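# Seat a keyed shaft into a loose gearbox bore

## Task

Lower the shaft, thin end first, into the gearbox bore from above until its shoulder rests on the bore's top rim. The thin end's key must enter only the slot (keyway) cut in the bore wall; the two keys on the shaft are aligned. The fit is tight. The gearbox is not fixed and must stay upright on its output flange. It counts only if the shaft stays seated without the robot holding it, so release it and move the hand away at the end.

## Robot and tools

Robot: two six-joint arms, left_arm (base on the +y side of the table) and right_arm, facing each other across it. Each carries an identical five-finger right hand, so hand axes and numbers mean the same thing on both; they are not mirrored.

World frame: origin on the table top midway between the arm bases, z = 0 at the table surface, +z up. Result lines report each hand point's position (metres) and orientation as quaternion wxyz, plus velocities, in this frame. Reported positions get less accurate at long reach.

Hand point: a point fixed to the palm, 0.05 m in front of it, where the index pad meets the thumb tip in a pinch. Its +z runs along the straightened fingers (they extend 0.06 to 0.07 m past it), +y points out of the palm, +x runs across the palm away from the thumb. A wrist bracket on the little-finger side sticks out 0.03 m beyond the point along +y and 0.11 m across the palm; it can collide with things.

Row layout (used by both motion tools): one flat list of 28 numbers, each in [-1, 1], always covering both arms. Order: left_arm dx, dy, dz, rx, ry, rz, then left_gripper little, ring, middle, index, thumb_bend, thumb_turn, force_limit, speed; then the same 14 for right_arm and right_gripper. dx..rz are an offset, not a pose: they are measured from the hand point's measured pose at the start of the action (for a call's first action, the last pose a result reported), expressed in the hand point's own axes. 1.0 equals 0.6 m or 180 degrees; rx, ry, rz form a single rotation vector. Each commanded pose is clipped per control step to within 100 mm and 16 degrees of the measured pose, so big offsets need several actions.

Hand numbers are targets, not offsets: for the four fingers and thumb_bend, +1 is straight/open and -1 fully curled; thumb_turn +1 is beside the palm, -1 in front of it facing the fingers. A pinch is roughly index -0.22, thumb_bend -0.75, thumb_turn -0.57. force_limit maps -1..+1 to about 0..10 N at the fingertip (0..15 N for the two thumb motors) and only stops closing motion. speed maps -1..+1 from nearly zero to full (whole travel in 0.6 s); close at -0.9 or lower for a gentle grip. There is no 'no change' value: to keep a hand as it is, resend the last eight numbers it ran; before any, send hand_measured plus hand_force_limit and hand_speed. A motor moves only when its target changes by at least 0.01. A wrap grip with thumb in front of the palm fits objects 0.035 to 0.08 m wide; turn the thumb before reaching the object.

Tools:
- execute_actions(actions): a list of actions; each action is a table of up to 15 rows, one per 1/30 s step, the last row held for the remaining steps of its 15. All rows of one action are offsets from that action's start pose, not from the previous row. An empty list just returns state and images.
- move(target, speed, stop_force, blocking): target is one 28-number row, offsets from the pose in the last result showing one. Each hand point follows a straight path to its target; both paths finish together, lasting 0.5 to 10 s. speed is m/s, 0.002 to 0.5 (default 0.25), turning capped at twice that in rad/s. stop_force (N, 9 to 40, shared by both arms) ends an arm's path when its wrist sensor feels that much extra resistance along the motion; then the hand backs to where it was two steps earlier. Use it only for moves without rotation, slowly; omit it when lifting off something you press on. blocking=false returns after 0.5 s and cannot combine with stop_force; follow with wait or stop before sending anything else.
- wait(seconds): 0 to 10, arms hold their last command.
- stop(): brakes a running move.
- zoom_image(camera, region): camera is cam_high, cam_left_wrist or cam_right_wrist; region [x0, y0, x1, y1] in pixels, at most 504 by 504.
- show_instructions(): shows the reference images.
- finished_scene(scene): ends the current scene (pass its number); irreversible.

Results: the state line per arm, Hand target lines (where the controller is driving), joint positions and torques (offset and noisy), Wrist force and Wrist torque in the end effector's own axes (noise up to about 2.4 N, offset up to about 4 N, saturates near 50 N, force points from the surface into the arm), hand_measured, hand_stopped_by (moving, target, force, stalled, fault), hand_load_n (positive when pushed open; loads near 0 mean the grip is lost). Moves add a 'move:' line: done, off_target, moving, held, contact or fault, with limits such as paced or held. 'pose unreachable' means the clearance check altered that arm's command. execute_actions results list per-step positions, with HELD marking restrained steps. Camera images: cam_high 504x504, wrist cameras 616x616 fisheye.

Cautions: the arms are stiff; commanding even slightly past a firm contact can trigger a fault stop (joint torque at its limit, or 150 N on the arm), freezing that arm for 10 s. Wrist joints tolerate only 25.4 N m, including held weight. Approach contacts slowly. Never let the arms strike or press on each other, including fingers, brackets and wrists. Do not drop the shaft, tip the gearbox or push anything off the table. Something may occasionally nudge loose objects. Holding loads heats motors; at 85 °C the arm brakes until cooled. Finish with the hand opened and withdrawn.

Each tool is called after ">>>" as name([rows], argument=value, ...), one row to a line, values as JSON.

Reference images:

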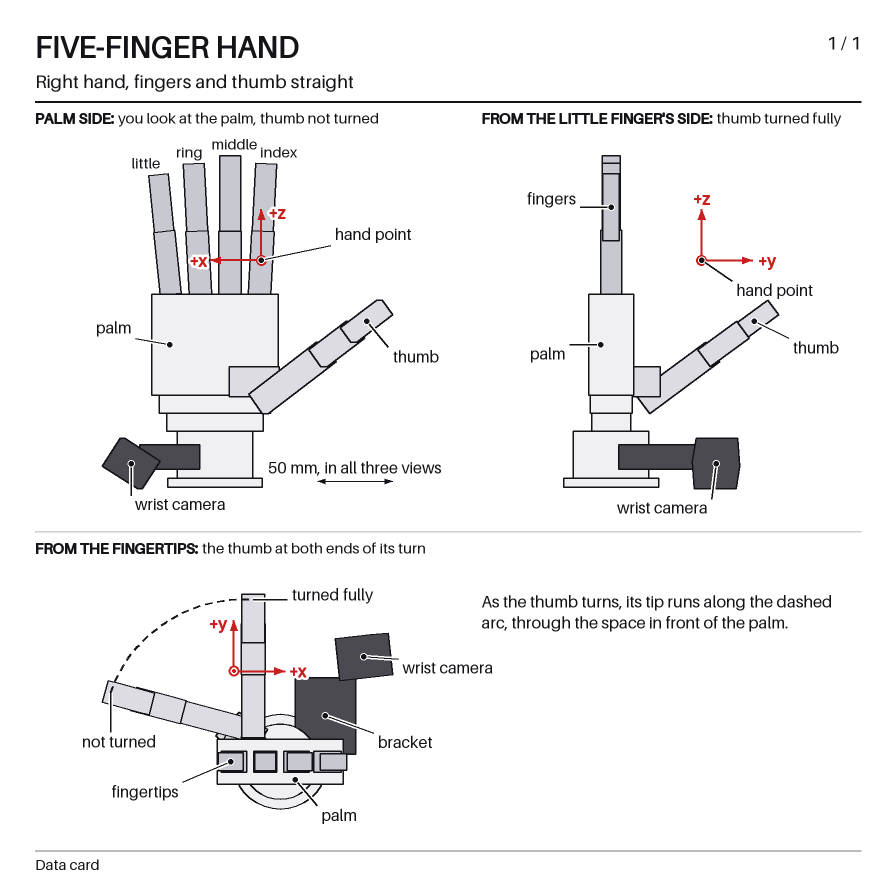

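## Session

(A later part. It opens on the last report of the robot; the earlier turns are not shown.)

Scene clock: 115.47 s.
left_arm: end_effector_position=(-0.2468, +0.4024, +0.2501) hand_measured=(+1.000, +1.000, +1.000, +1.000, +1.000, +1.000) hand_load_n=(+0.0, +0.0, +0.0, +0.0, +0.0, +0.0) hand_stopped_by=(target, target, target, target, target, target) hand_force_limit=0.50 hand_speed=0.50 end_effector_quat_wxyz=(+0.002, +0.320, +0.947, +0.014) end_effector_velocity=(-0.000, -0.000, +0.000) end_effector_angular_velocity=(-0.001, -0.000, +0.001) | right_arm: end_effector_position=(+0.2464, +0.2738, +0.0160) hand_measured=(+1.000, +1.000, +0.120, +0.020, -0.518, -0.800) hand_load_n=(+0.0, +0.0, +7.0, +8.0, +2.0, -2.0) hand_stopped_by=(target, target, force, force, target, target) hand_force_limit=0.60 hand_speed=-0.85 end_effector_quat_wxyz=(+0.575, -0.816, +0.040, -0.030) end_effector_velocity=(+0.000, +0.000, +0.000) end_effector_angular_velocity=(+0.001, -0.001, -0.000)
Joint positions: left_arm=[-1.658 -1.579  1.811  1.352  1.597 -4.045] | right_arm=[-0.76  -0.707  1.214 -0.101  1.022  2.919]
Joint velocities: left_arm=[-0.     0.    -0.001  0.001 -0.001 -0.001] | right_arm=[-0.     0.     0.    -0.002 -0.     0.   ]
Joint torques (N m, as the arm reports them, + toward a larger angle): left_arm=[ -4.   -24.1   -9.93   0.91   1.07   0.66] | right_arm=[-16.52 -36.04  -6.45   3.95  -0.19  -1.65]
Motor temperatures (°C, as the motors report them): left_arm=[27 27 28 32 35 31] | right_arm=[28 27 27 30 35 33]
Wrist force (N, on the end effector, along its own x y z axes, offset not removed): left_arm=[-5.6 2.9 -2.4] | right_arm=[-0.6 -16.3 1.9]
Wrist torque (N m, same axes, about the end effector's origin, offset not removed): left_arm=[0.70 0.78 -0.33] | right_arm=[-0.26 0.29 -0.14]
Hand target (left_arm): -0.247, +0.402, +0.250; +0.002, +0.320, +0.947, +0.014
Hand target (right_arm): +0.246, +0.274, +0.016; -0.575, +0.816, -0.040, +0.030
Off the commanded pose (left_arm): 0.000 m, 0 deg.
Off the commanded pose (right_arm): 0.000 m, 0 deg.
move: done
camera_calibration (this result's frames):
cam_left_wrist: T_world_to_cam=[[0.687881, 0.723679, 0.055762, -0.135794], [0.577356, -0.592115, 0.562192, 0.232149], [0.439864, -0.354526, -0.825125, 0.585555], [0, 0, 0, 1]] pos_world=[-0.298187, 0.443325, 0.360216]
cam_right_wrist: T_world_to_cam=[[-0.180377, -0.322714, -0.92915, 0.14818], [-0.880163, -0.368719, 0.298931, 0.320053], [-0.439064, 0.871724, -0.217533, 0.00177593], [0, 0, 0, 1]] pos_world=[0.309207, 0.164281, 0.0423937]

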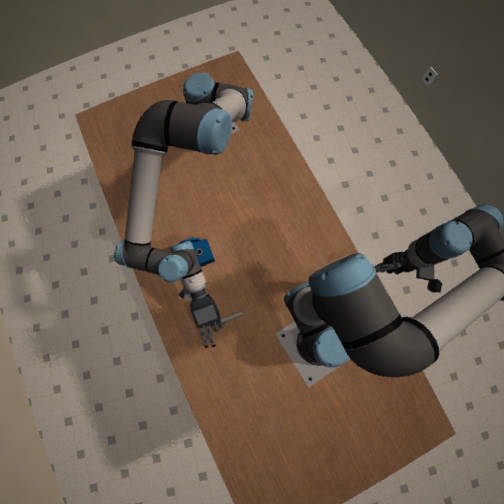

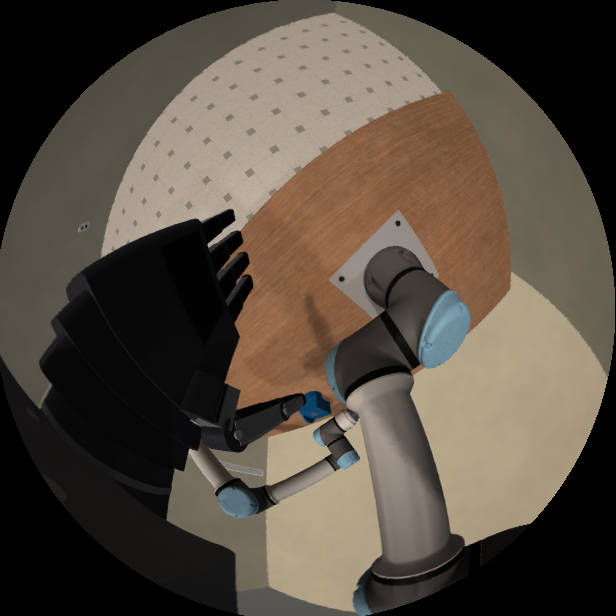

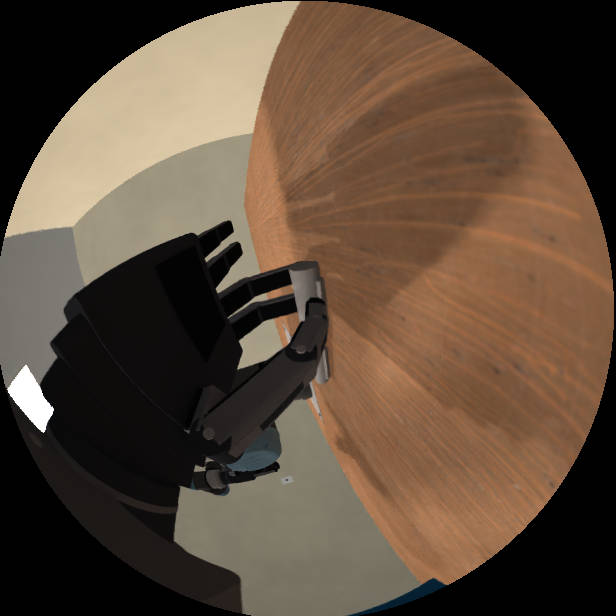

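Fingertips press on the table; lift 3 mm slowly while squeezing.

>>> move(target=[0,0,0,0,0,0,1,1,1,1,1,1,0.5,0.5,0,-0.005,-0.002,0,0,0,1,1,-0.33,-0.33,-0.52,-0.8,1,-0.9], speed=0.005)

>>> move(target=[0,0,0,0,0,0,1,1,1,1,1,1,0.5,0.5,0,-0.005,-0.002,0,0,0,1,1,-0.36,-0.36,-0.52,-0.8,1,-0.9], speed=0.005)

>>> zoom_image(camera="cam_right_wrist", region=[220,180,420,420])

Scene clock: 116.63 s.
left_arm: end_effector_position=(-0.2468, +0.4024, +0.2501) hand_measured=(+1.000, +1.000, +1.000, +1.000, +1.000, +1.000) hand_load_n=(+0.0, +0.0, +0.0, +0.0, +0.0, +0.0) hand_stopped_by=(target, target, target, target, target, target) hand_force_limit=0.50 hand_speed=0.50 end_effector_quat_wxyz=(+0.002, +0.320, +0.947, +0.014) end_effector_velocity=(-0.000, -0.000, +0.000) end_effector_angular_velocity=(+0.000, +0.001, -0.001) | right_arm: end_effector_position=(+0.2464, +0.2737, +0.0193) hand_measured=(+1.000, +1.000, -0.002, +0.014, -0.514, -0.800) hand_load_n=(+0.0, +0.0, +9.5, +6.0, +11.0, +1.5) hand_stopped_by=(target, target, force, force, target, target) hand_force_limit=1.00 hand_speed=-0.90 end_effector_quat_wxyz=(+0.575, -0.816, +0.040, -0.030) end_effector_velocity=(-0.000, +0.000, -0.000) end_effector_angular_velocity=(-0.000, -0.000, -0.000)
Joint positions: left_arm=[-1.658 -1.579  1.811  1.352  1.597 -4.045] | right_arm=[-0.761 -0.712  1.212 -0.096  1.022  2.919]
Joint velocities: left_arm=[ 0.     0.    -0.    -0.     0.     0.001] | right_arm=[ 0. -0.  0. -0.  0. -0.]
Joint torques (N m, as the arm reports them, + toward a larger angle): left_arm=[ -4.2  -24.49  -9.06   1.08   1.06   0.48] | right_arm=[-14.38 -57.83 -31.67   0.88  -3.11  -1.36]
Motor temperatures (°C, as the motors report them): left_arm=[27 27 28 32 35 31] | right_arm=[28 27 27 30 35 33]
Wrist force (N, on the end effector, along its own x y z axes, offset not removed): left_arm=[-2.1 0.4 0.8] | right_arm=[-1.4 1.2 3.0]
Wrist torque (N m, same axes, about the end effector's origin, offset not removed): left_arm=[0.09 0.24 -0.17] | right_arm=[-0.26 0.35 0.08]
Hand target (left_arm): -0.247, +0.402, +0.250; +0.002, +0.320, +0.947, +0.014
Hand target (right_arm): +0.246, +0.274, +0.019; -0.575, +0.816, -0.040, +0.030
Off the commanded pose (left_arm): 0.000 m, 0 deg.
Off the commanded pose (right_arm): 0.000 m, 0 deg.
move: done
camera_calibration (this result's frames):
cam_left_wrist: T_world_to_cam=[[0.687881, 0.723678, 0.0557621, -0.135794], [0.577356, -0.592115, 0.562192, 0.232149], [0.439864, -0.354526, -0.825125, 0.585555], [0, 0, 0, 1]] pos_world=[-0.298187, 0.443325, 0.360216]
cam_right_wrist: T_world_to_cam=[[-0.180383, -0.322717, -0.929148, 0.151126], [-0.880167, -0.368707, 0.298935, 0.319024], [-0.439055, 0.871727, -0.217537, 0.00257198], [0, 0, 0, 1]] pos_world=[0.309184, 0.164155, 0.0456108]

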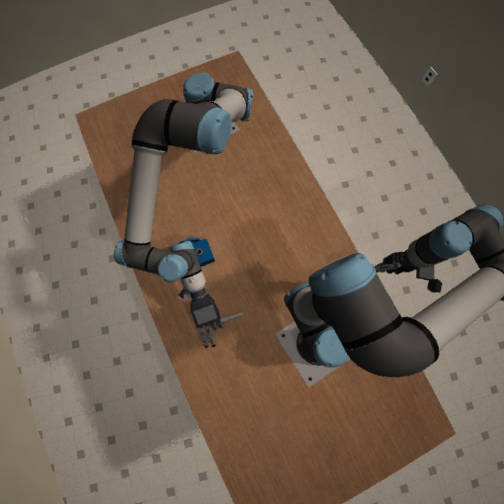

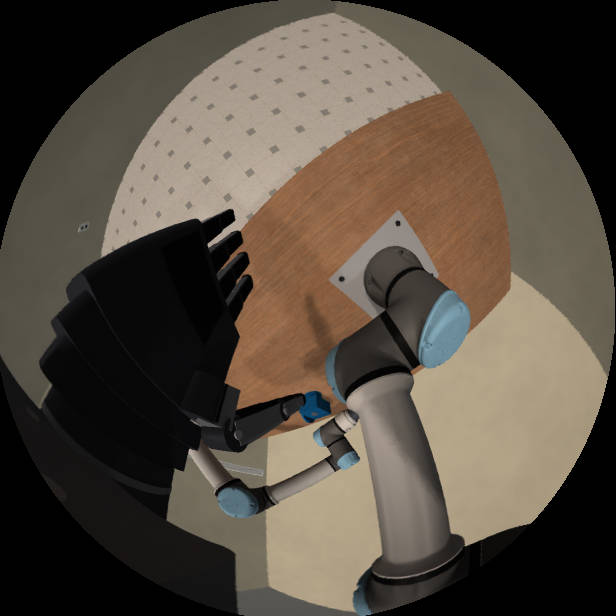

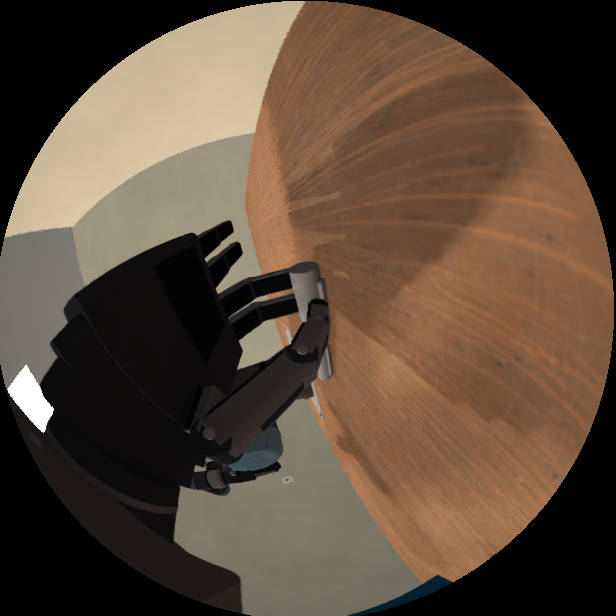

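Scene clock: 117.50 s.
left_arm: end_effector_position=(-0.2468, +0.4024, +0.2501) hand_measured=(+1.000, +1.000, +1.000, +1.000, +1.000, +1.000) hand_load_n=(+0.0, +0.0, +0.0, +0.0, +0.0, +0.0) hand_stopped_by=(target, target, target, target, target, target) hand_force_limit=0.50 hand_speed=0.50 end_effector_quat_wxyz=(+0.002, +0.320, +0.947, +0.014) end_effector_velocity=(-0.000, +0.000, +0.000) end_effector_angular_velocity=(+0.000, +0.001, +0.002) | right_arm: end_effector_position=(+0.2464, +0.2736, +0.0224) hand_measured=(+1.000, +1.000, -0.002, +0.002, -0.512, -0.800) hand_load_n=(+0.0, +0.0, +9.0, +10.5, +13.0, +0.5) hand_stopped_by=(target, target, force, force, target, target) hand_force_limit=1.00 hand_speed=-0.90 end_effector_quat_wxyz=(+0.575, -0.816, +0.040, -0.030) end_effector_velocity=(+0.001, -0.000, +0.001) end_effector_angular_velocity=(-0.000, +0.000, -0.001)
Joint positions: left_arm=[-1.658 -1.579  1.811  1.352  1.597 -4.045] | right_arm=[-0.761 -0.716  1.211 -0.09   1.021  2.919]
Joint velocities: left_arm=[-0.    -0.001 -0.     0.     0.    -0.002] | right_arm=[-0.001 -0.001 -0.001  0.002  0.001 -0.   ]
Joint torques (N m, as the arm reports them, + toward a larger angle): left_arm=[ -3.7  -24.1   -9.29   1.04   1.05   0.58] | right_arm=[-14.87 -58.22 -31.23   0.84  -3.11  -1.41]
Motor temperatures (°C, as the motors report them): left_arm=[27 27 28 32 35 31] | right_arm=[28 27 27 30 35 33]
Wrist force (N, on the end effector, along its own x y z axes, offset not removed): left_arm=[-2.7 4.6 -1.2] | right_arm=[-0.2 1.5 2.1]
Wrist torque (N m, same axes, about the end effector's origin, offset not removed): left_arm=[0.78 0.45 0.05] | right_arm=[-0.17 0.22 0.14]
Hand target (left_arm): -0.247, +0.402, +0.250; +0.002, +0.320, +0.947, +0.014
Hand target (right_arm): +0.246, +0.274, +0.022; -0.575, +0.816, -0.040, +0.030
Off the commanded pose (left_arm): 0.000 m, 0 deg.
Off the commanded pose (right_arm): 0.000 m, 0 deg.
move: done
camera_calibration (this result's frames):
cam_left_wrist: T_world_to_cam=[[0.687881, 0.723678, 0.0557621, -0.135794], [0.577356, -0.592115, 0.562192, 0.232149], [0.439864, -0.354526, -0.825125, 0.585555], [0, 0, 0, 1]] pos_world=[-0.298187, 0.443325, 0.360216]
cam_right_wrist: T_world_to_cam=[[-0.180382, -0.322714, -0.929149, 0.154037], [-0.880167, -0.368707, 0.298933, 0.318005], [-0.439054, 0.871729, -0.217534, 0.00335725], [0, 0, 0, 1]] pos_world=[0.309157, 0.164034, 0.0487917]

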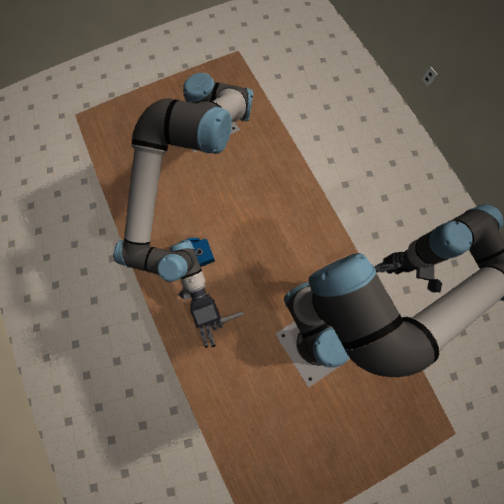

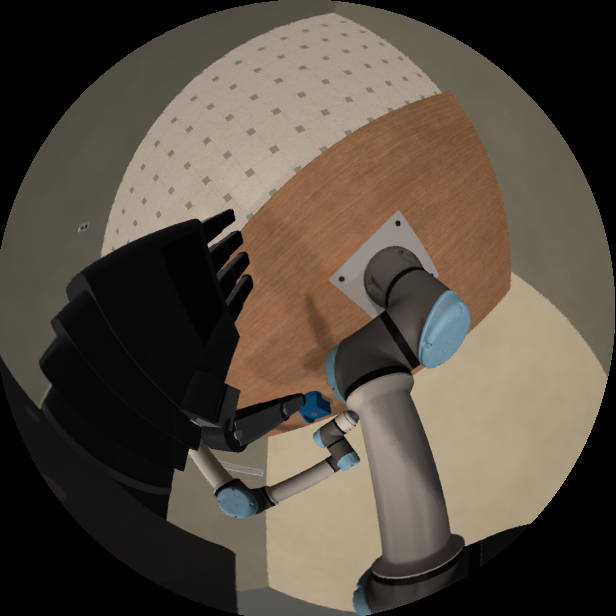

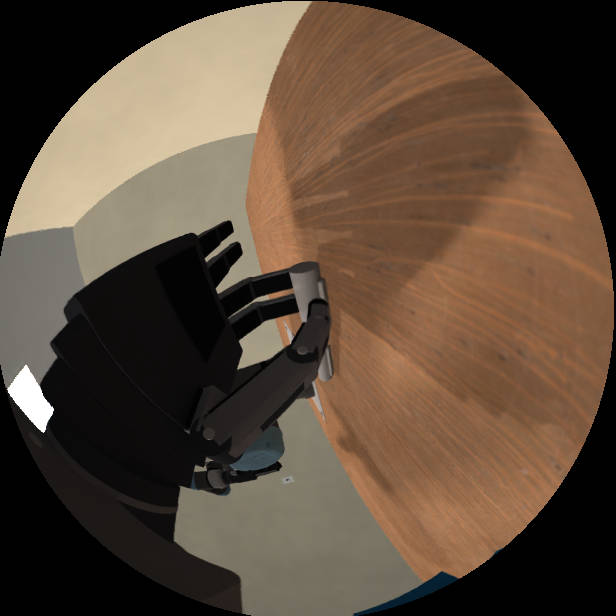

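Region (220, 180, 420, 420) of cam_right_wrist's 616x616 image, scaled by 2.100, with more detail than that image has.

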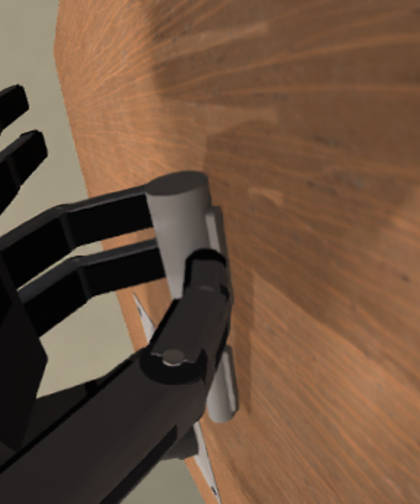

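>>> move(target=[0,0,0,0,0,0,1,1,1,1,1,1,0.5,0.5,0,-0.125,-0.045,0,0,-0.25,1,1,-0.36,-0.36,-0.52,-0.8,1,-0.9], speed=0.12)

Scene clock: 168.00 s.
left_arm: end_effector_position=(-0.2468, +0.4024, +0.2501) hand_measured=(+1.000, +1.000, +1.000, +1.000, +1.000, +1.000) hand_load_n=(+0.0, +0.0, +0.0, +0.0, +0.0, +0.0) hand_stopped_by=(target, target, target, target, target, target) hand_force_limit=0.50 hand_speed=0.50 end_effector_quat_wxyz=(+0.002, +0.320, +0.947, +0.014) end_effector_velocity=(+0.000, -0.000, +0.001) end_effector_angular_velocity=(-0.001, +0.003, -0.000) | right_arm: end_effector_position=(+0.2460, +0.2733, +0.1020) hand_measured=(+1.000, +1.000, -0.002, +0.002, -0.512, -0.800) hand_load_n=(+0.0, +0.0, +9.0, +10.5, +13.0, +1.0) hand_stopped_by=(target, target, force, force, target, target) hand_force_limit=1.00 hand_speed=-0.90 end_effector_quat_wxyz=(-0.520, +0.770, +0.275, +0.248) end_effector_velocity=(+0.000, -0.000, +0.000) end_effector_angular_velocity=(-0.003, -0.006, +0.002)
Joint positions: left_arm=[-1.658 -1.579  1.811  1.352  1.597 -4.045] | right_arm=[-0.688 -0.845  1.215  0.02   1.088  2.166]
Joint velocities: left_arm=[-0.    -0.003 -0.001  0.001 -0.001 -0.   ] | right_arm=[ 0.    -0.001 -0.     0.003  0.001 -0.007]
Joint torques (N m, as the arm reports them, + toward a larger angle): left_arm=[ -3.7  -24.23  -9.98   0.97   1.25   0.57] | right_arm=[ 12.74 -55.89 -13.69   0.68   2.09  -1.61]
Motor temperatures (°C, as the motors report them): left_arm=[27 27 28 32 35 31] | right_arm=[28 27 27 30 35 33]
Wrist force (N, on the end effector, along its own x y z axes, offset not removed): left_arm=[-1.5 0.7 0.1] | right_arm=[-3.3 -2.1 1.9]
Wrist torque (N m, same axes, about the end effector's origin, offset not removed): left_arm=[0.23 0.25 -0.01] | right_arm=[-0.66 0.36 -0.17]
Hand target (left_arm): -0.247, +0.402, +0.250; +0.002, +0.320, +0.947, +0.014
Hand target (right_arm): +0.246, +0.273, +0.102; -0.520, +0.770, +0.275, +0.248
Off the commanded pose (left_arm): 0.000 m, 0 deg.
Off the commanded pose (right_arm): 0.000 m, 0 deg.
move: done
camera_calibration (this result's frames):
cam_left_wrist: T_world_to_cam=[[0.687881, 0.723679, 0.0557619, -0.135794], [0.577356, -0.592115, 0.562192, 0.232149], [0.439863, -0.354526, -0.825125, 0.585555], [0, 0, 0, 1]] pos_world=[-0.298187, 0.443325, 0.360216]
cam_right_wrist: T_world_to_cam=[[0.564155, -0.335808, -0.754296, 0.0303926], [-0.747854, -0.594989, -0.294453, 0.383609], [-0.349918, 0.73022, -0.586801, 0.0751349], [0, 0, 0, 1]] pos_world=[0.296029, 0.183584, 0.179969]

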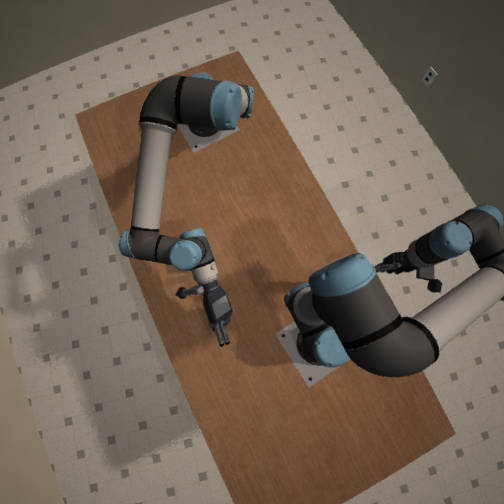

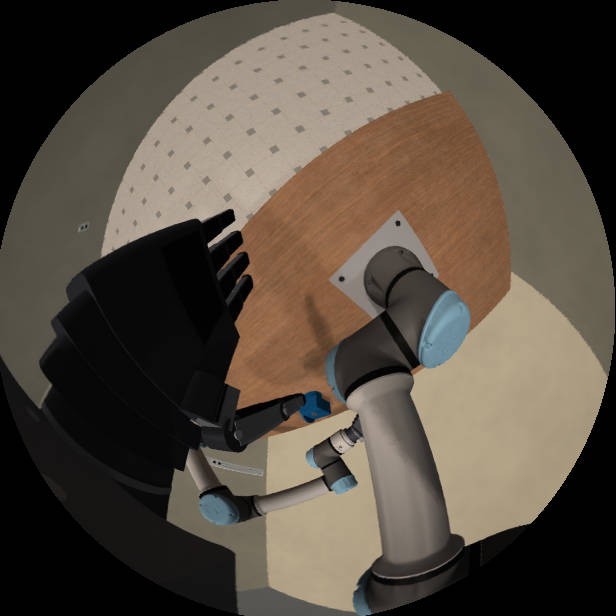

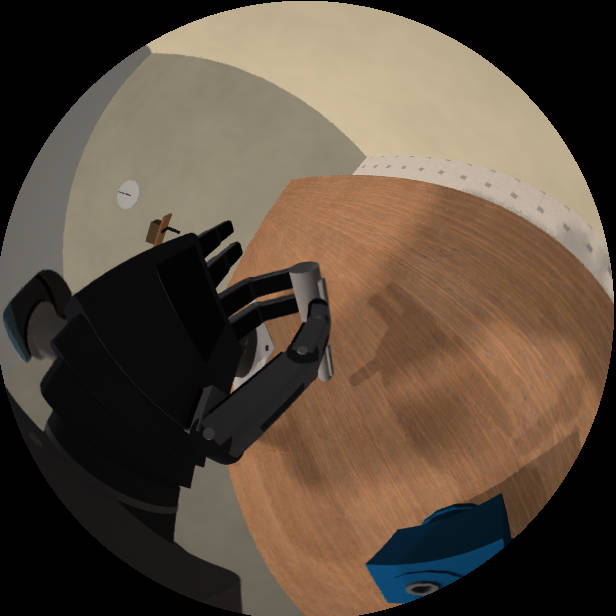

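>>> move(target=[0,0,0,0,0,0,1,1,1,1,1,1,0.5,0.5,0.134,-0.133,-0.067,0,0.121,-0.238,1,1,-0.36,-0.36,-0.52,-0.8,1,-0.9], speed=0.13)

Scene clock: 171.73 s.
left_arm: end_effector_position=(-0.2468, +0.4024, +0.2501) hand_measured=(+1.000, +1.000, +1.000, +1.000, +1.000, +1.000) hand_load_n=(+0.0, +0.0, +0.0, +0.0, +0.0, +0.0) hand_stopped_by=(target, target, target, target, target, target) hand_force_limit=0.50 hand_speed=0.50 end_effector_quat_wxyz=(+0.002, +0.320, +0.947, +0.014) end_effector_velocity=(-0.000, +0.000, -0.000) end_effector_angular_velocity=(+0.001, +0.002, -0.001) | right_arm: end_effector_position=(+0.2461, +0.2736, +0.2220) hand_measured=(+1.000, +1.000, -0.002, +0.002, -0.512, -0.800) hand_load_n=(+0.0, +0.0, +9.0, +11.0, +12.5, +1.0) hand_stopped_by=(target, target, force, force, target, target) hand_force_limit=1.00 hand_speed=-0.90 end_effector_quat_wxyz=(-0.436, +0.558, +0.435, +0.557) end_effector_velocity=(-0.000, -0.000, +0.001) end_effector_angular_velocity=(+0.002, -0.008, -0.000)
Joint positions: left_arm=[-1.658 -1.579  1.811  1.352  1.597 -4.045] | right_arm=[-0.595 -1.037  1.503 -0.466  1.292  1.573]
Joint velocities: left_arm=[ 0.    -0.001  0.    -0.001  0.001  0.001] | right_arm=[ 0.001 -0.001  0.003 -0.006  0.001 -0.006]
Joint torques (N m, as the arm reports them, + toward a larger angle): left_arm=[ -3.71 -23.85  -9.93   1.01   1.08   0.5 ] | right_arm=[ 12.75 -49.4  -11.82  -3.77   2.44  -1.58]
Motor temperatures (°C, as the motors report them): left_arm=[27 27 28 32 35 31] | right_arm=[28 27 27 30 35 33]
Wrist force (N, on the end effector, along its own x y z axes, offset not removed): left_arm=[-2.7 -0.8 3.9] | right_arm=[-3.6 -1.0 -0.3]
Wrist torque (N m, same axes, about the end effector's origin, offset not removed): left_arm=[-0.49 0.22 -0.22] | right_arm=[-0.14 0.36 0.11]
Hand target (left_arm): -0.247, +0.402, +0.250; +0.002, +0.320, +0.947, +0.014
Hand target (right_arm): +0.246, +0.274, +0.222; -0.436, +0.557, +0.435, +0.557
Off the commanded pose (left_arm): 0.000 m, 0 deg.
Off the commanded pose (right_arm): 0.000 m, 0 deg.
move: done
camera_calibration (this result's frames):
cam_left_wrist: T_world_to_cam=[[0.687881, 0.723678, 0.0557619, -0.135794], [0.577356, -0.592115, 0.562192, 0.232149], [0.439863, -0.354526, -0.825125, 0.585555], [0, 0, 0, 1]] pos_world=[-0.298187, 0.443325, 0.360216]
cam_right_wrist: T_world_to_cam=[[0.957295, -0.246248, -0.151485, -0.134144], [-0.256495, -0.481608, -0.838012, 0.387895], [0.133402, 0.84108, -0.524202, -0.017796], [0, 0, 0, 1]] pos_world=[0.230283, 0.168749, 0.295411]

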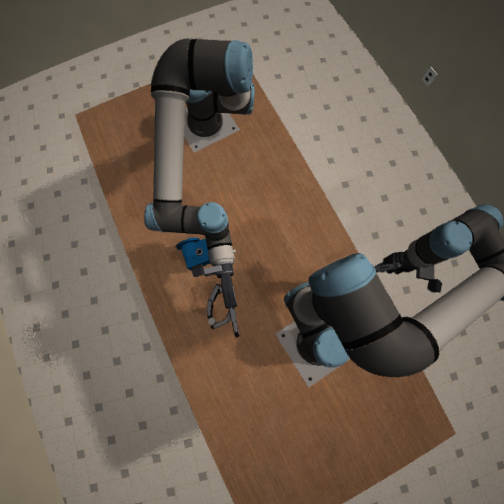

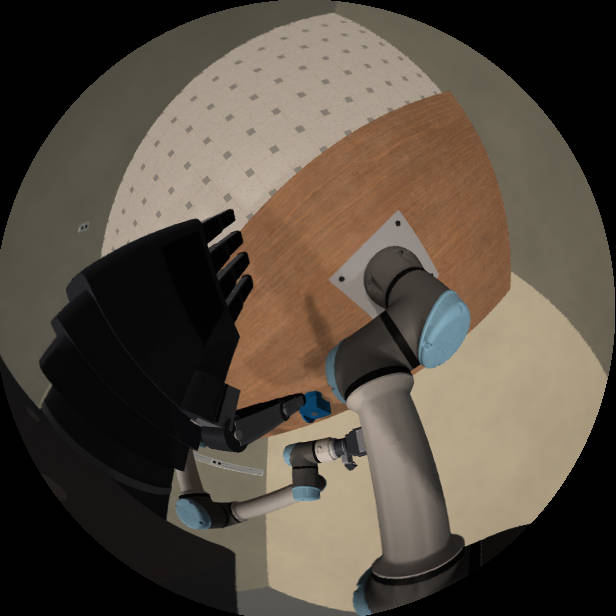

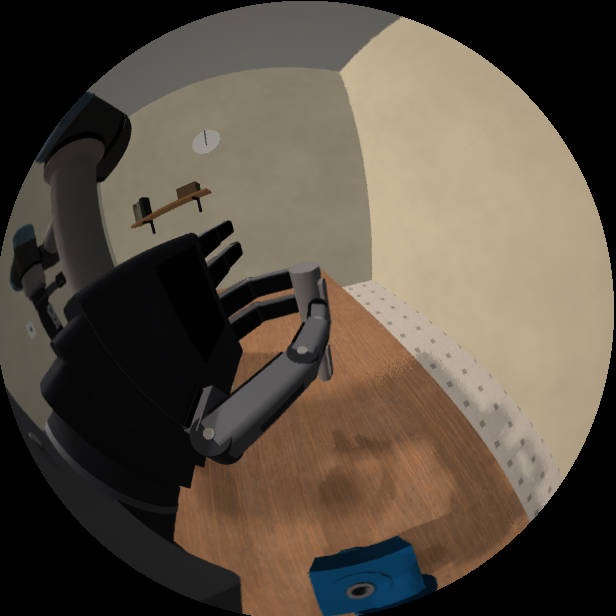

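>>> zoom_image(camera="cam_right_wrist", region=[290,500,450,616])

>>> zoom_image(camera="cam_high", region=[150,210,250,290])

>>> zoom_image(camera="cam_right_wrist", region=[260,240,380,400])

Region (290, 500, 450, 616) of cam_right_wrist's 616x616 image, scaled by 3.150, with more detail than that image has; it fills the top 365 rows of this view, and the rest is white.

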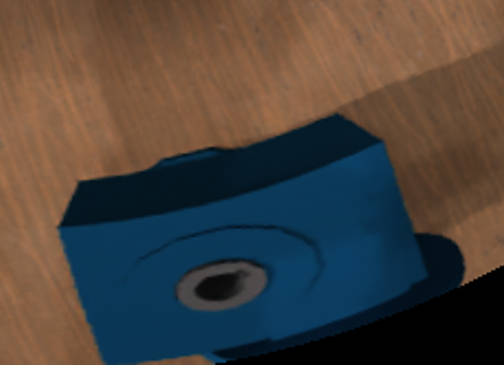

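Region (150, 210, 250, 290) of cam_high's 504x504 image, scaled by 5.040, with more detail than that image has; it fills the top 403 rows of this view, and the rest is white.

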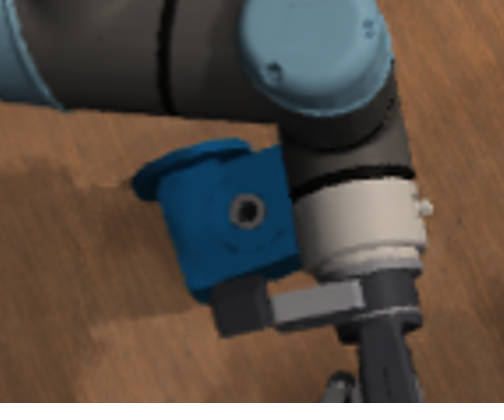

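Region (260, 240, 380, 400) of cam_right_wrist's 616x616 image, scaled by 3.150, with more detail than that image has; it fills the left 378 columns of this view, and the rest is white.

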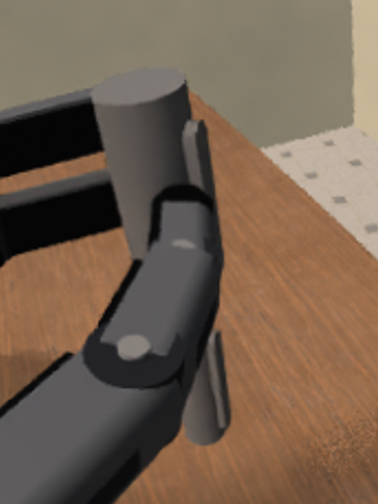

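>>> move(target=[0,0,0,0,0,0,-1,-1,-1,1,1,1,0.5,0.5,0.067,-0.524,-0.629,0.045,0,0,1,1,-0.36,-0.36,-0.52,-0.8,1,-0.9], speed=0.15)

Scene clock: 176.23 s.
left_arm: end_effector_position=(-0.2468, +0.4024, +0.2501) hand_measured=(-1.000, -1.000, -1.000, +1.000, +1.000, +1.000) hand_load_n=(+0.0, +0.0, +0.0, +0.0, +0.0, +0.0) hand_stopped_by=(target, target, target, target, target, target) hand_force_limit=0.50 hand_speed=0.50 end_effector_quat_wxyz=(+0.002, +0.320, +0.947, +0.014) end_effector_velocity=(+0.000, +0.000, -0.000) end_effector_angular_velocity=(+0.001, -0.001, +0.005) | right_arm: end_effector_position=(-0.1504, -0.0163, +0.2620) hand_measured=(+1.000, +1.000, -0.002, +0.002, -0.512, -0.800) hand_load_n=(+0.0, +0.0, +9.0, +11.0, +12.5, +1.0) hand_stopped_by=(target, target, force, force, target, target) hand_force_limit=1.00 hand_speed=-0.90 end_effector_quat_wxyz=(-0.474, +0.525, +0.473, +0.525) end_effector_velocity=(-0.001, -0.001, -0.000) end_effector_angular_velocity=(-0.002, -0.000, -0.001)
Joint positions: left_arm=[-1.658 -1.579  1.811  1.352  1.597 -4.045] | right_arm=[ 0.157 -1.692  2.203 -0.512  1.902  1.572]
Joint velocities: left_arm=[ 0.001  0.     0.001  0.     0.001 -0.004] | right_arm=[ 0.005  0.001 -0.002  0.002  0.006  0.   ]
Joint torques (N m, as the arm reports them, + toward a larger angle): left_arm=[ -3.95 -23.39  -9.77   1.07   1.17   0.37] | right_arm=[ 12.37  -5.58 -32.56  -0.75   2.28  -1.61]
Motor temperatures (°C, as the motors report them): left_arm=[27 27 28 32 35 31] | right_arm=[28 27 27 30 35 33]
Wrist force (N, on the end effector, along its own x y z axes, offset not removed): left_arm=[-2.6 -1.9 0.0] | right_arm=[-1.6 -2.7 3.7]
Wrist torque (N m, same axes, about the end effector's origin, offset not removed): left_arm=[-0.23 0.24 -0.21] | right_arm=[-0.75 -0.16 0.13]
Hand target (left_arm): -0.247, +0.402, +0.250; +0.002, +0.320, +0.947, +0.014
Hand target (right_arm): -0.151, -0.016, +0.262; -0.474, +0.525, +0.473, +0.525
Off the commanded pose (left_arm): 0.000 m, 0 deg.
Off the commanded pose (right_arm): 0.001 m, 0 deg.
move: done
camera_calibration (this result's frames):
cam_left_wrist: T_world_to_cam=[[0.687881, 0.723678, 0.0557619, -0.135794], [0.577356, -0.592115, 0.562192, 0.232149], [0.439863, -0.354526, -0.825125, 0.585555], [0, 0, 0, 1]] pos_world=[-0.298187, 0.443325, 0.360216]
cam_right_wrist: T_world_to_cam=[[0.982584, -0.108833, -0.150613, 0.185946], [-0.185293, -0.512872, -0.838229, 0.190351], [0.0139821, 0.851538, -0.524106, 0.282079], [0, 0, 0, 1]] pos_world=[-0.151381, -0.122339, 0.335403]

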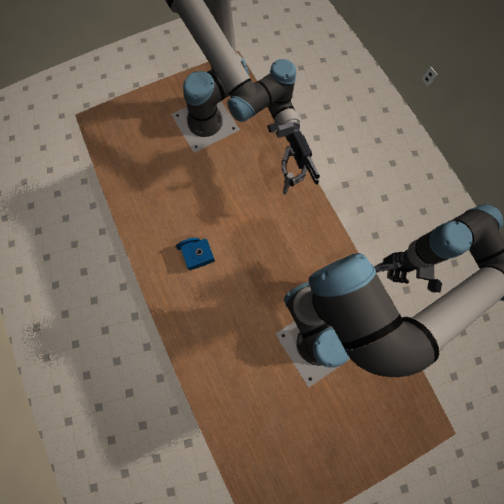

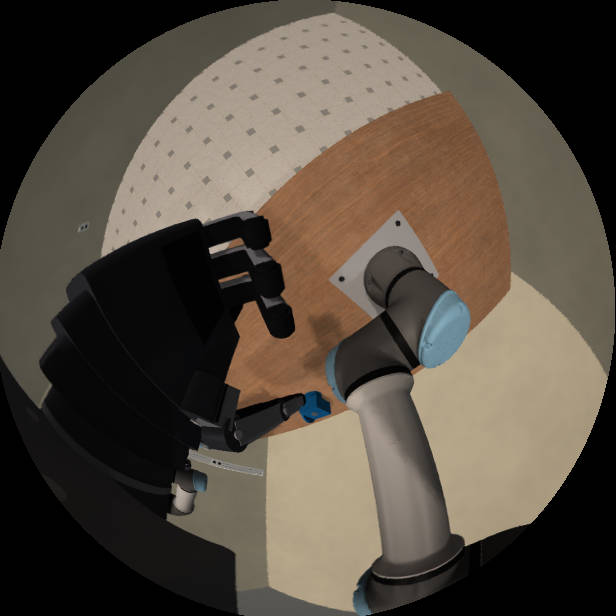

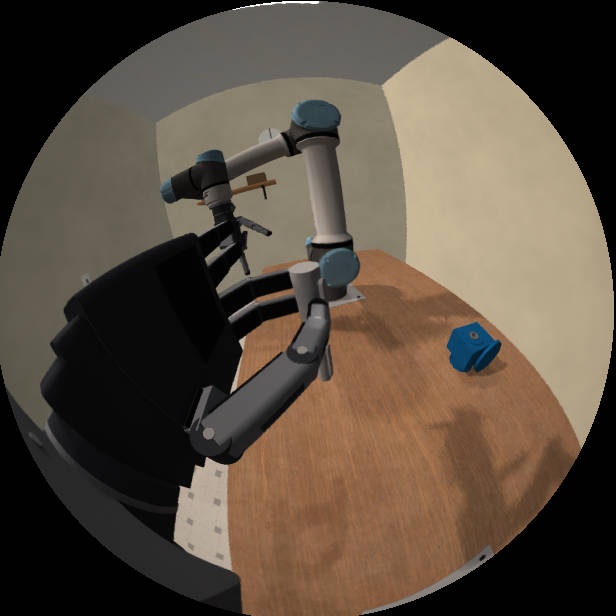

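>>> move(target=[-0.958,0.16,0.08,0,0,0,-1,-1,-1,1,1,1,0.5,0.5,0,0,0,0,0,0,1,1,-0.36,-0.36,-0.52,-0.8,1,-0.9], speed=0.3)

>>> move(target=[0,0,0.16,0,0,0,-1,-1,-1,1,1,1,0.5,0.5,0,0,0,0,0,0,1,1,-0.36,-0.36,-0.52,-0.8,1,-0.9], speed=0.1, stop_force=10)

>>> zoom_image(camera="cam_right_wrist", region=[400,260,560,400])

Scene clock: 179.03 s.
left_arm: end_effector_position=(+0.2687, +0.1305, +0.2031) hand_measured=(-1.000, -1.000, -1.000, +1.000, +1.000, +1.000) hand_load_n=(+0.0, +0.0, +0.0, +0.0, +0.0, +0.0) hand_stopped_by=(target, target, target, target, target, target) hand_force_limit=0.50 hand_speed=0.50 end_effector_quat_wxyz=(+0.004, +0.320, +0.947, +0.014) end_effector_velocity=(+0.001, -0.002, +0.000) end_effector_angular_velocity=(-0.003, +0.001, -0.000) | right_arm: end_effector_position=(-0.1504, -0.0163, +0.2620) hand_measured=(+1.000, +1.000, -0.002, +0.002, -0.512, -0.800) hand_load_n=(+0.0, +0.0, +9.0, +11.0, +12.5, +1.0) hand_stopped_by=(target, target, force, force, target, target) hand_force_limit=1.00 hand_speed=-0.90 end_effector_quat_wxyz=(-0.474, +0.525, +0.473, +0.525) end_effector_velocity=(+0.000, -0.000, -0.000) end_effector_angular_velocity=(+0.000, -0.000, -0.001)
Joint positions: left_arm=[ 0.139 -1.148  1.406  1.331  1.55  -2.248] | right_arm=[ 0.157 -1.692  2.203 -0.512  1.902  1.572]
Joint velocities: left_arm=[ 0.002  0.005 -0.008  0.001  0.002  0.002] | right_arm=[-0.001  0.     0.001 -0.001  0.    -0.   ]
Joint torques (N m, as the arm reports them, + toward a larger angle): left_arm=[ 12.63 -30.36 -27.42   4.2    1.83   2.35] | right_arm=[-14.86 -21.86 -12.21  -3.54  -2.69  -0.89]
Motor temperatures (°C, as the motors report them): left_arm=[27 27 28 32 35 31] | right_arm=[28 27 27 30 35 33]
Wrist force (N, on the end effector, along its own x y z axes, offset not removed): left_arm=[-1.2 -2.1 1.3] | right_arm=[-3.6 0.2 2.4]
Wrist torque (N m, same axes, about the end effector's origin, offset not removed): left_arm=[-0.31 0.08 -0.22] | right_arm=[-0.31 0.31 0.14]
Hand target (left_arm): +0.269, +0.130, +0.203; +0.004, +0.320, +0.947, +0.014
Hand target (right_arm): -0.150, -0.016, +0.262; -0.474, +0.525, +0.473, +0.525
Off the commanded pose (left_arm): 0.002 m, 0 deg.
Off the commanded pose (right_arm): 0.000 m, 0 deg.
move: done
camera_calibration (this result's frames):
cam_left_wrist: T_world_to_cam=[[0.687736, 0.723801, 0.0559565, -0.290973], [0.575745, -0.590757, 0.565264, -0.200431], [0.442196, -0.356536, -0.82301, 0.22284], [0, 0, 0, 1]] pos_world=[0.216971, 0.171651, 0.312977]
cam_right_wrist: T_world_to_cam=[[0.982585, -0.108833, -0.150609, 0.185945], [-0.185289, -0.512873, -0.83823, 0.190352], [0.0139844, 0.851538, -0.524107, 0.28208], [0, 0, 0, 1]] pos_world=[-0.151381, -0.122339, 0.335403]

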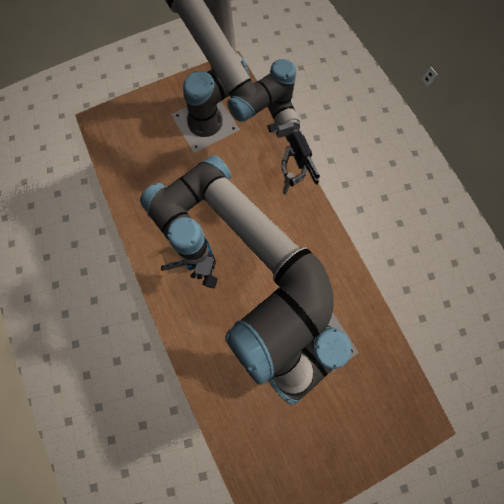

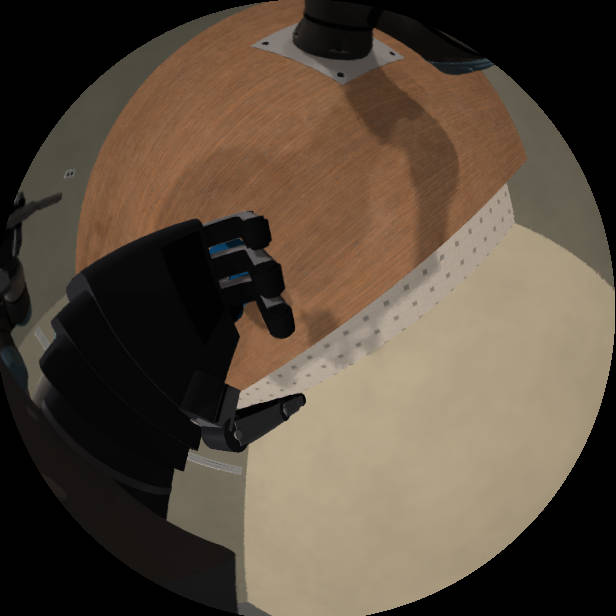

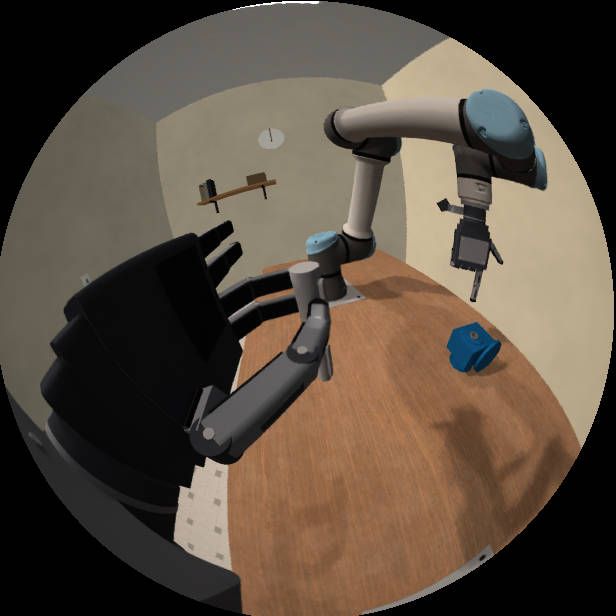

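Scene clock: 180.40 s.
left_arm: end_effector_position=(+0.2702, +0.1329, +0.1073) hand_measured=(-1.000, -1.000, -1.000, +1.000, +1.000, +1.000) hand_load_n=(+0.0, +0.0, +0.0, +0.0, +0.0, +0.0) hand_stopped_by=(target, target, target, target, target, target) hand_force_limit=0.50 hand_speed=0.50 end_effector_quat_wxyz=(+0.004, +0.320, +0.947, +0.014) end_effector_velocity=(-0.000, +0.001, -0.002) end_effector_angular_velocity=(+0.004, +0.001, -0.003) | right_arm: end_effector_position=(-0.1504, -0.0163, +0.2620) hand_measured=(+1.000, +1.000, -0.002, +0.002, -0.512, -0.800) hand_load_n=(+0.0, +0.0, +9.0, +11.0, +12.5, +1.0) hand_stopped_by=(target, target, force, force, target, target) hand_force_limit=1.00 hand_speed=-0.90 end_effector_quat_wxyz=(-0.474, +0.525, +0.473, +0.525) end_effector_velocity=(-0.000, +0.000, +0.000) end_effector_angular_velocity=(+0.001, +0.000, +0.000)
Joint positions: left_arm=[ 0.144 -1.069  1.549  1.11   1.55  -2.243] | right_arm=[ 0.157 -1.692  2.203 -0.512  1.902  1.572]
Joint velocities: left_arm=[ 0.     0.002  0.003 -0.001 -0.     0.003] | right_arm=[ 0.    -0.    -0.    -0.001 -0.     0.   ]
Joint torques (N m, as the arm reports them, + toward a larger angle): left_arm=[ 12.06 -31.73  -8.23   0.36  -1.98   2.05] | right_arm=[-14.8  -21.68 -12.07  -3.41  -2.67  -0.84]
Motor temperatures (°C, as the motors report them): left_arm=[27 27 28 32 35 31] | right_arm=[28 27 27 30 35 33]
Wrist force (N, on the end effector, along its own x y z axes, offset not removed): left_arm=[-4.5 1.8 -1.4] | right_arm=[-2.2 -1.4 -0.6]
Wrist torque (N m, same axes, about the end effector's origin, offset not removed): left_arm=[0.43 0.74 -0.25] | right_arm=[-0.11 0.18 0.20]
Hand target (left_arm): +0.270, +0.133, +0.107; +0.004, +0.320, +0.947, +0.014
Hand target (right_arm): -0.150, -0.016, +0.262; -0.474, +0.525, +0.473, +0.525
Off the commanded pose (left_arm): 0.000 m, 0 deg.
Off the commanded pose (right_arm): 0.000 m, 0 deg.
move: done
camera_calibration (this result's frames):
cam_left_wrist: T_world_to_cam=[[0.687733, 0.723803, 0.0559642, -0.288388], [0.575746, -0.59076, 0.56526, -0.14567], [0.442198, -0.356527, -0.823012, 0.144188], [0, 0, 0, 1]] pos_world=[0.218443, 0.174087, 0.217149]
cam_right_wrist: T_world_to_cam=[[0.982585, -0.108833, -0.150609, 0.185945], [-0.185289, -0.512873, -0.83823, 0.190352], [0.0139842, 0.851538, -0.524106, 0.28208], [0, 0, 0, 1]] pos_world=[-0.151381, -0.122339, 0.335403]

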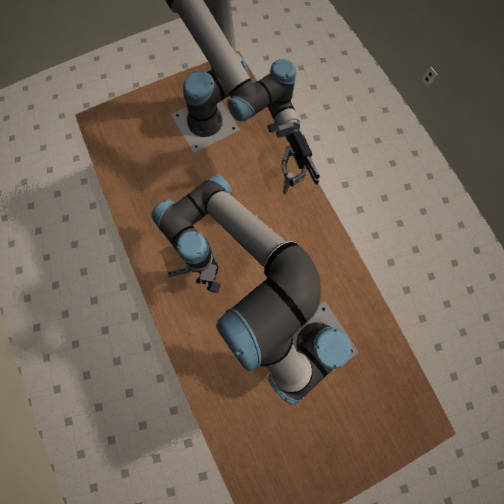

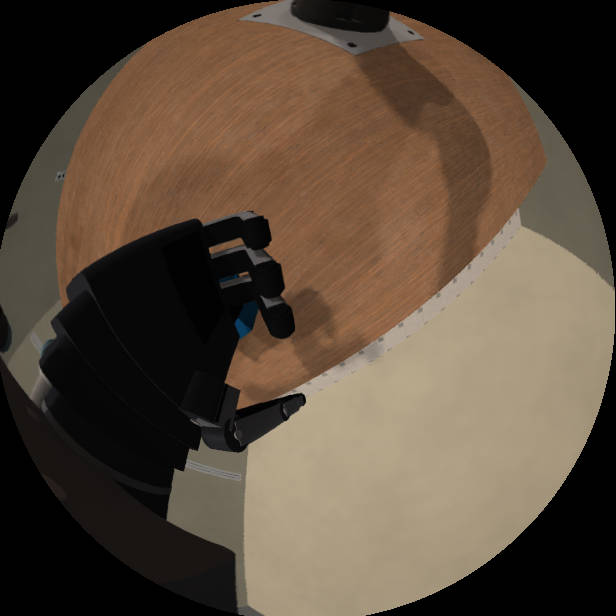

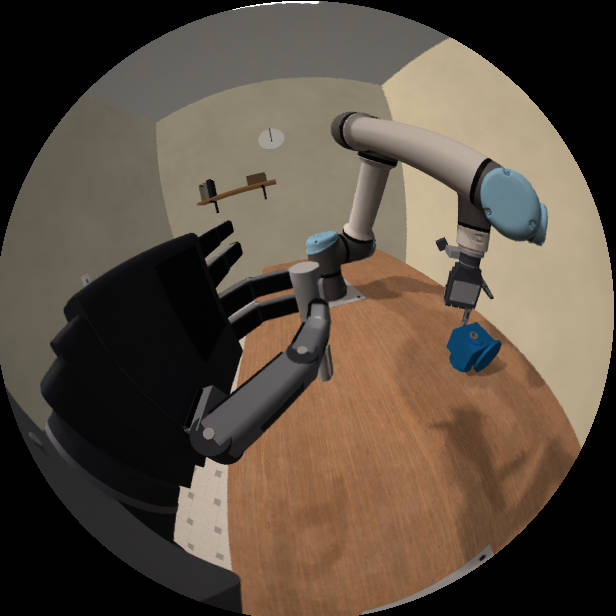

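Region (400, 260, 560, 400) of cam_right_wrist's 616x616 image, scaled by 3.150, with more detail than that image has; it fills the top 441 rows of this view, and the rest is white.

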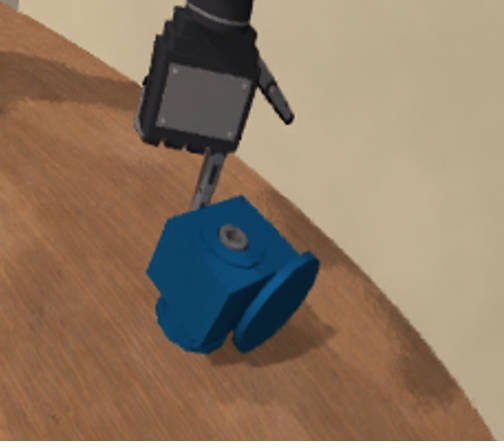

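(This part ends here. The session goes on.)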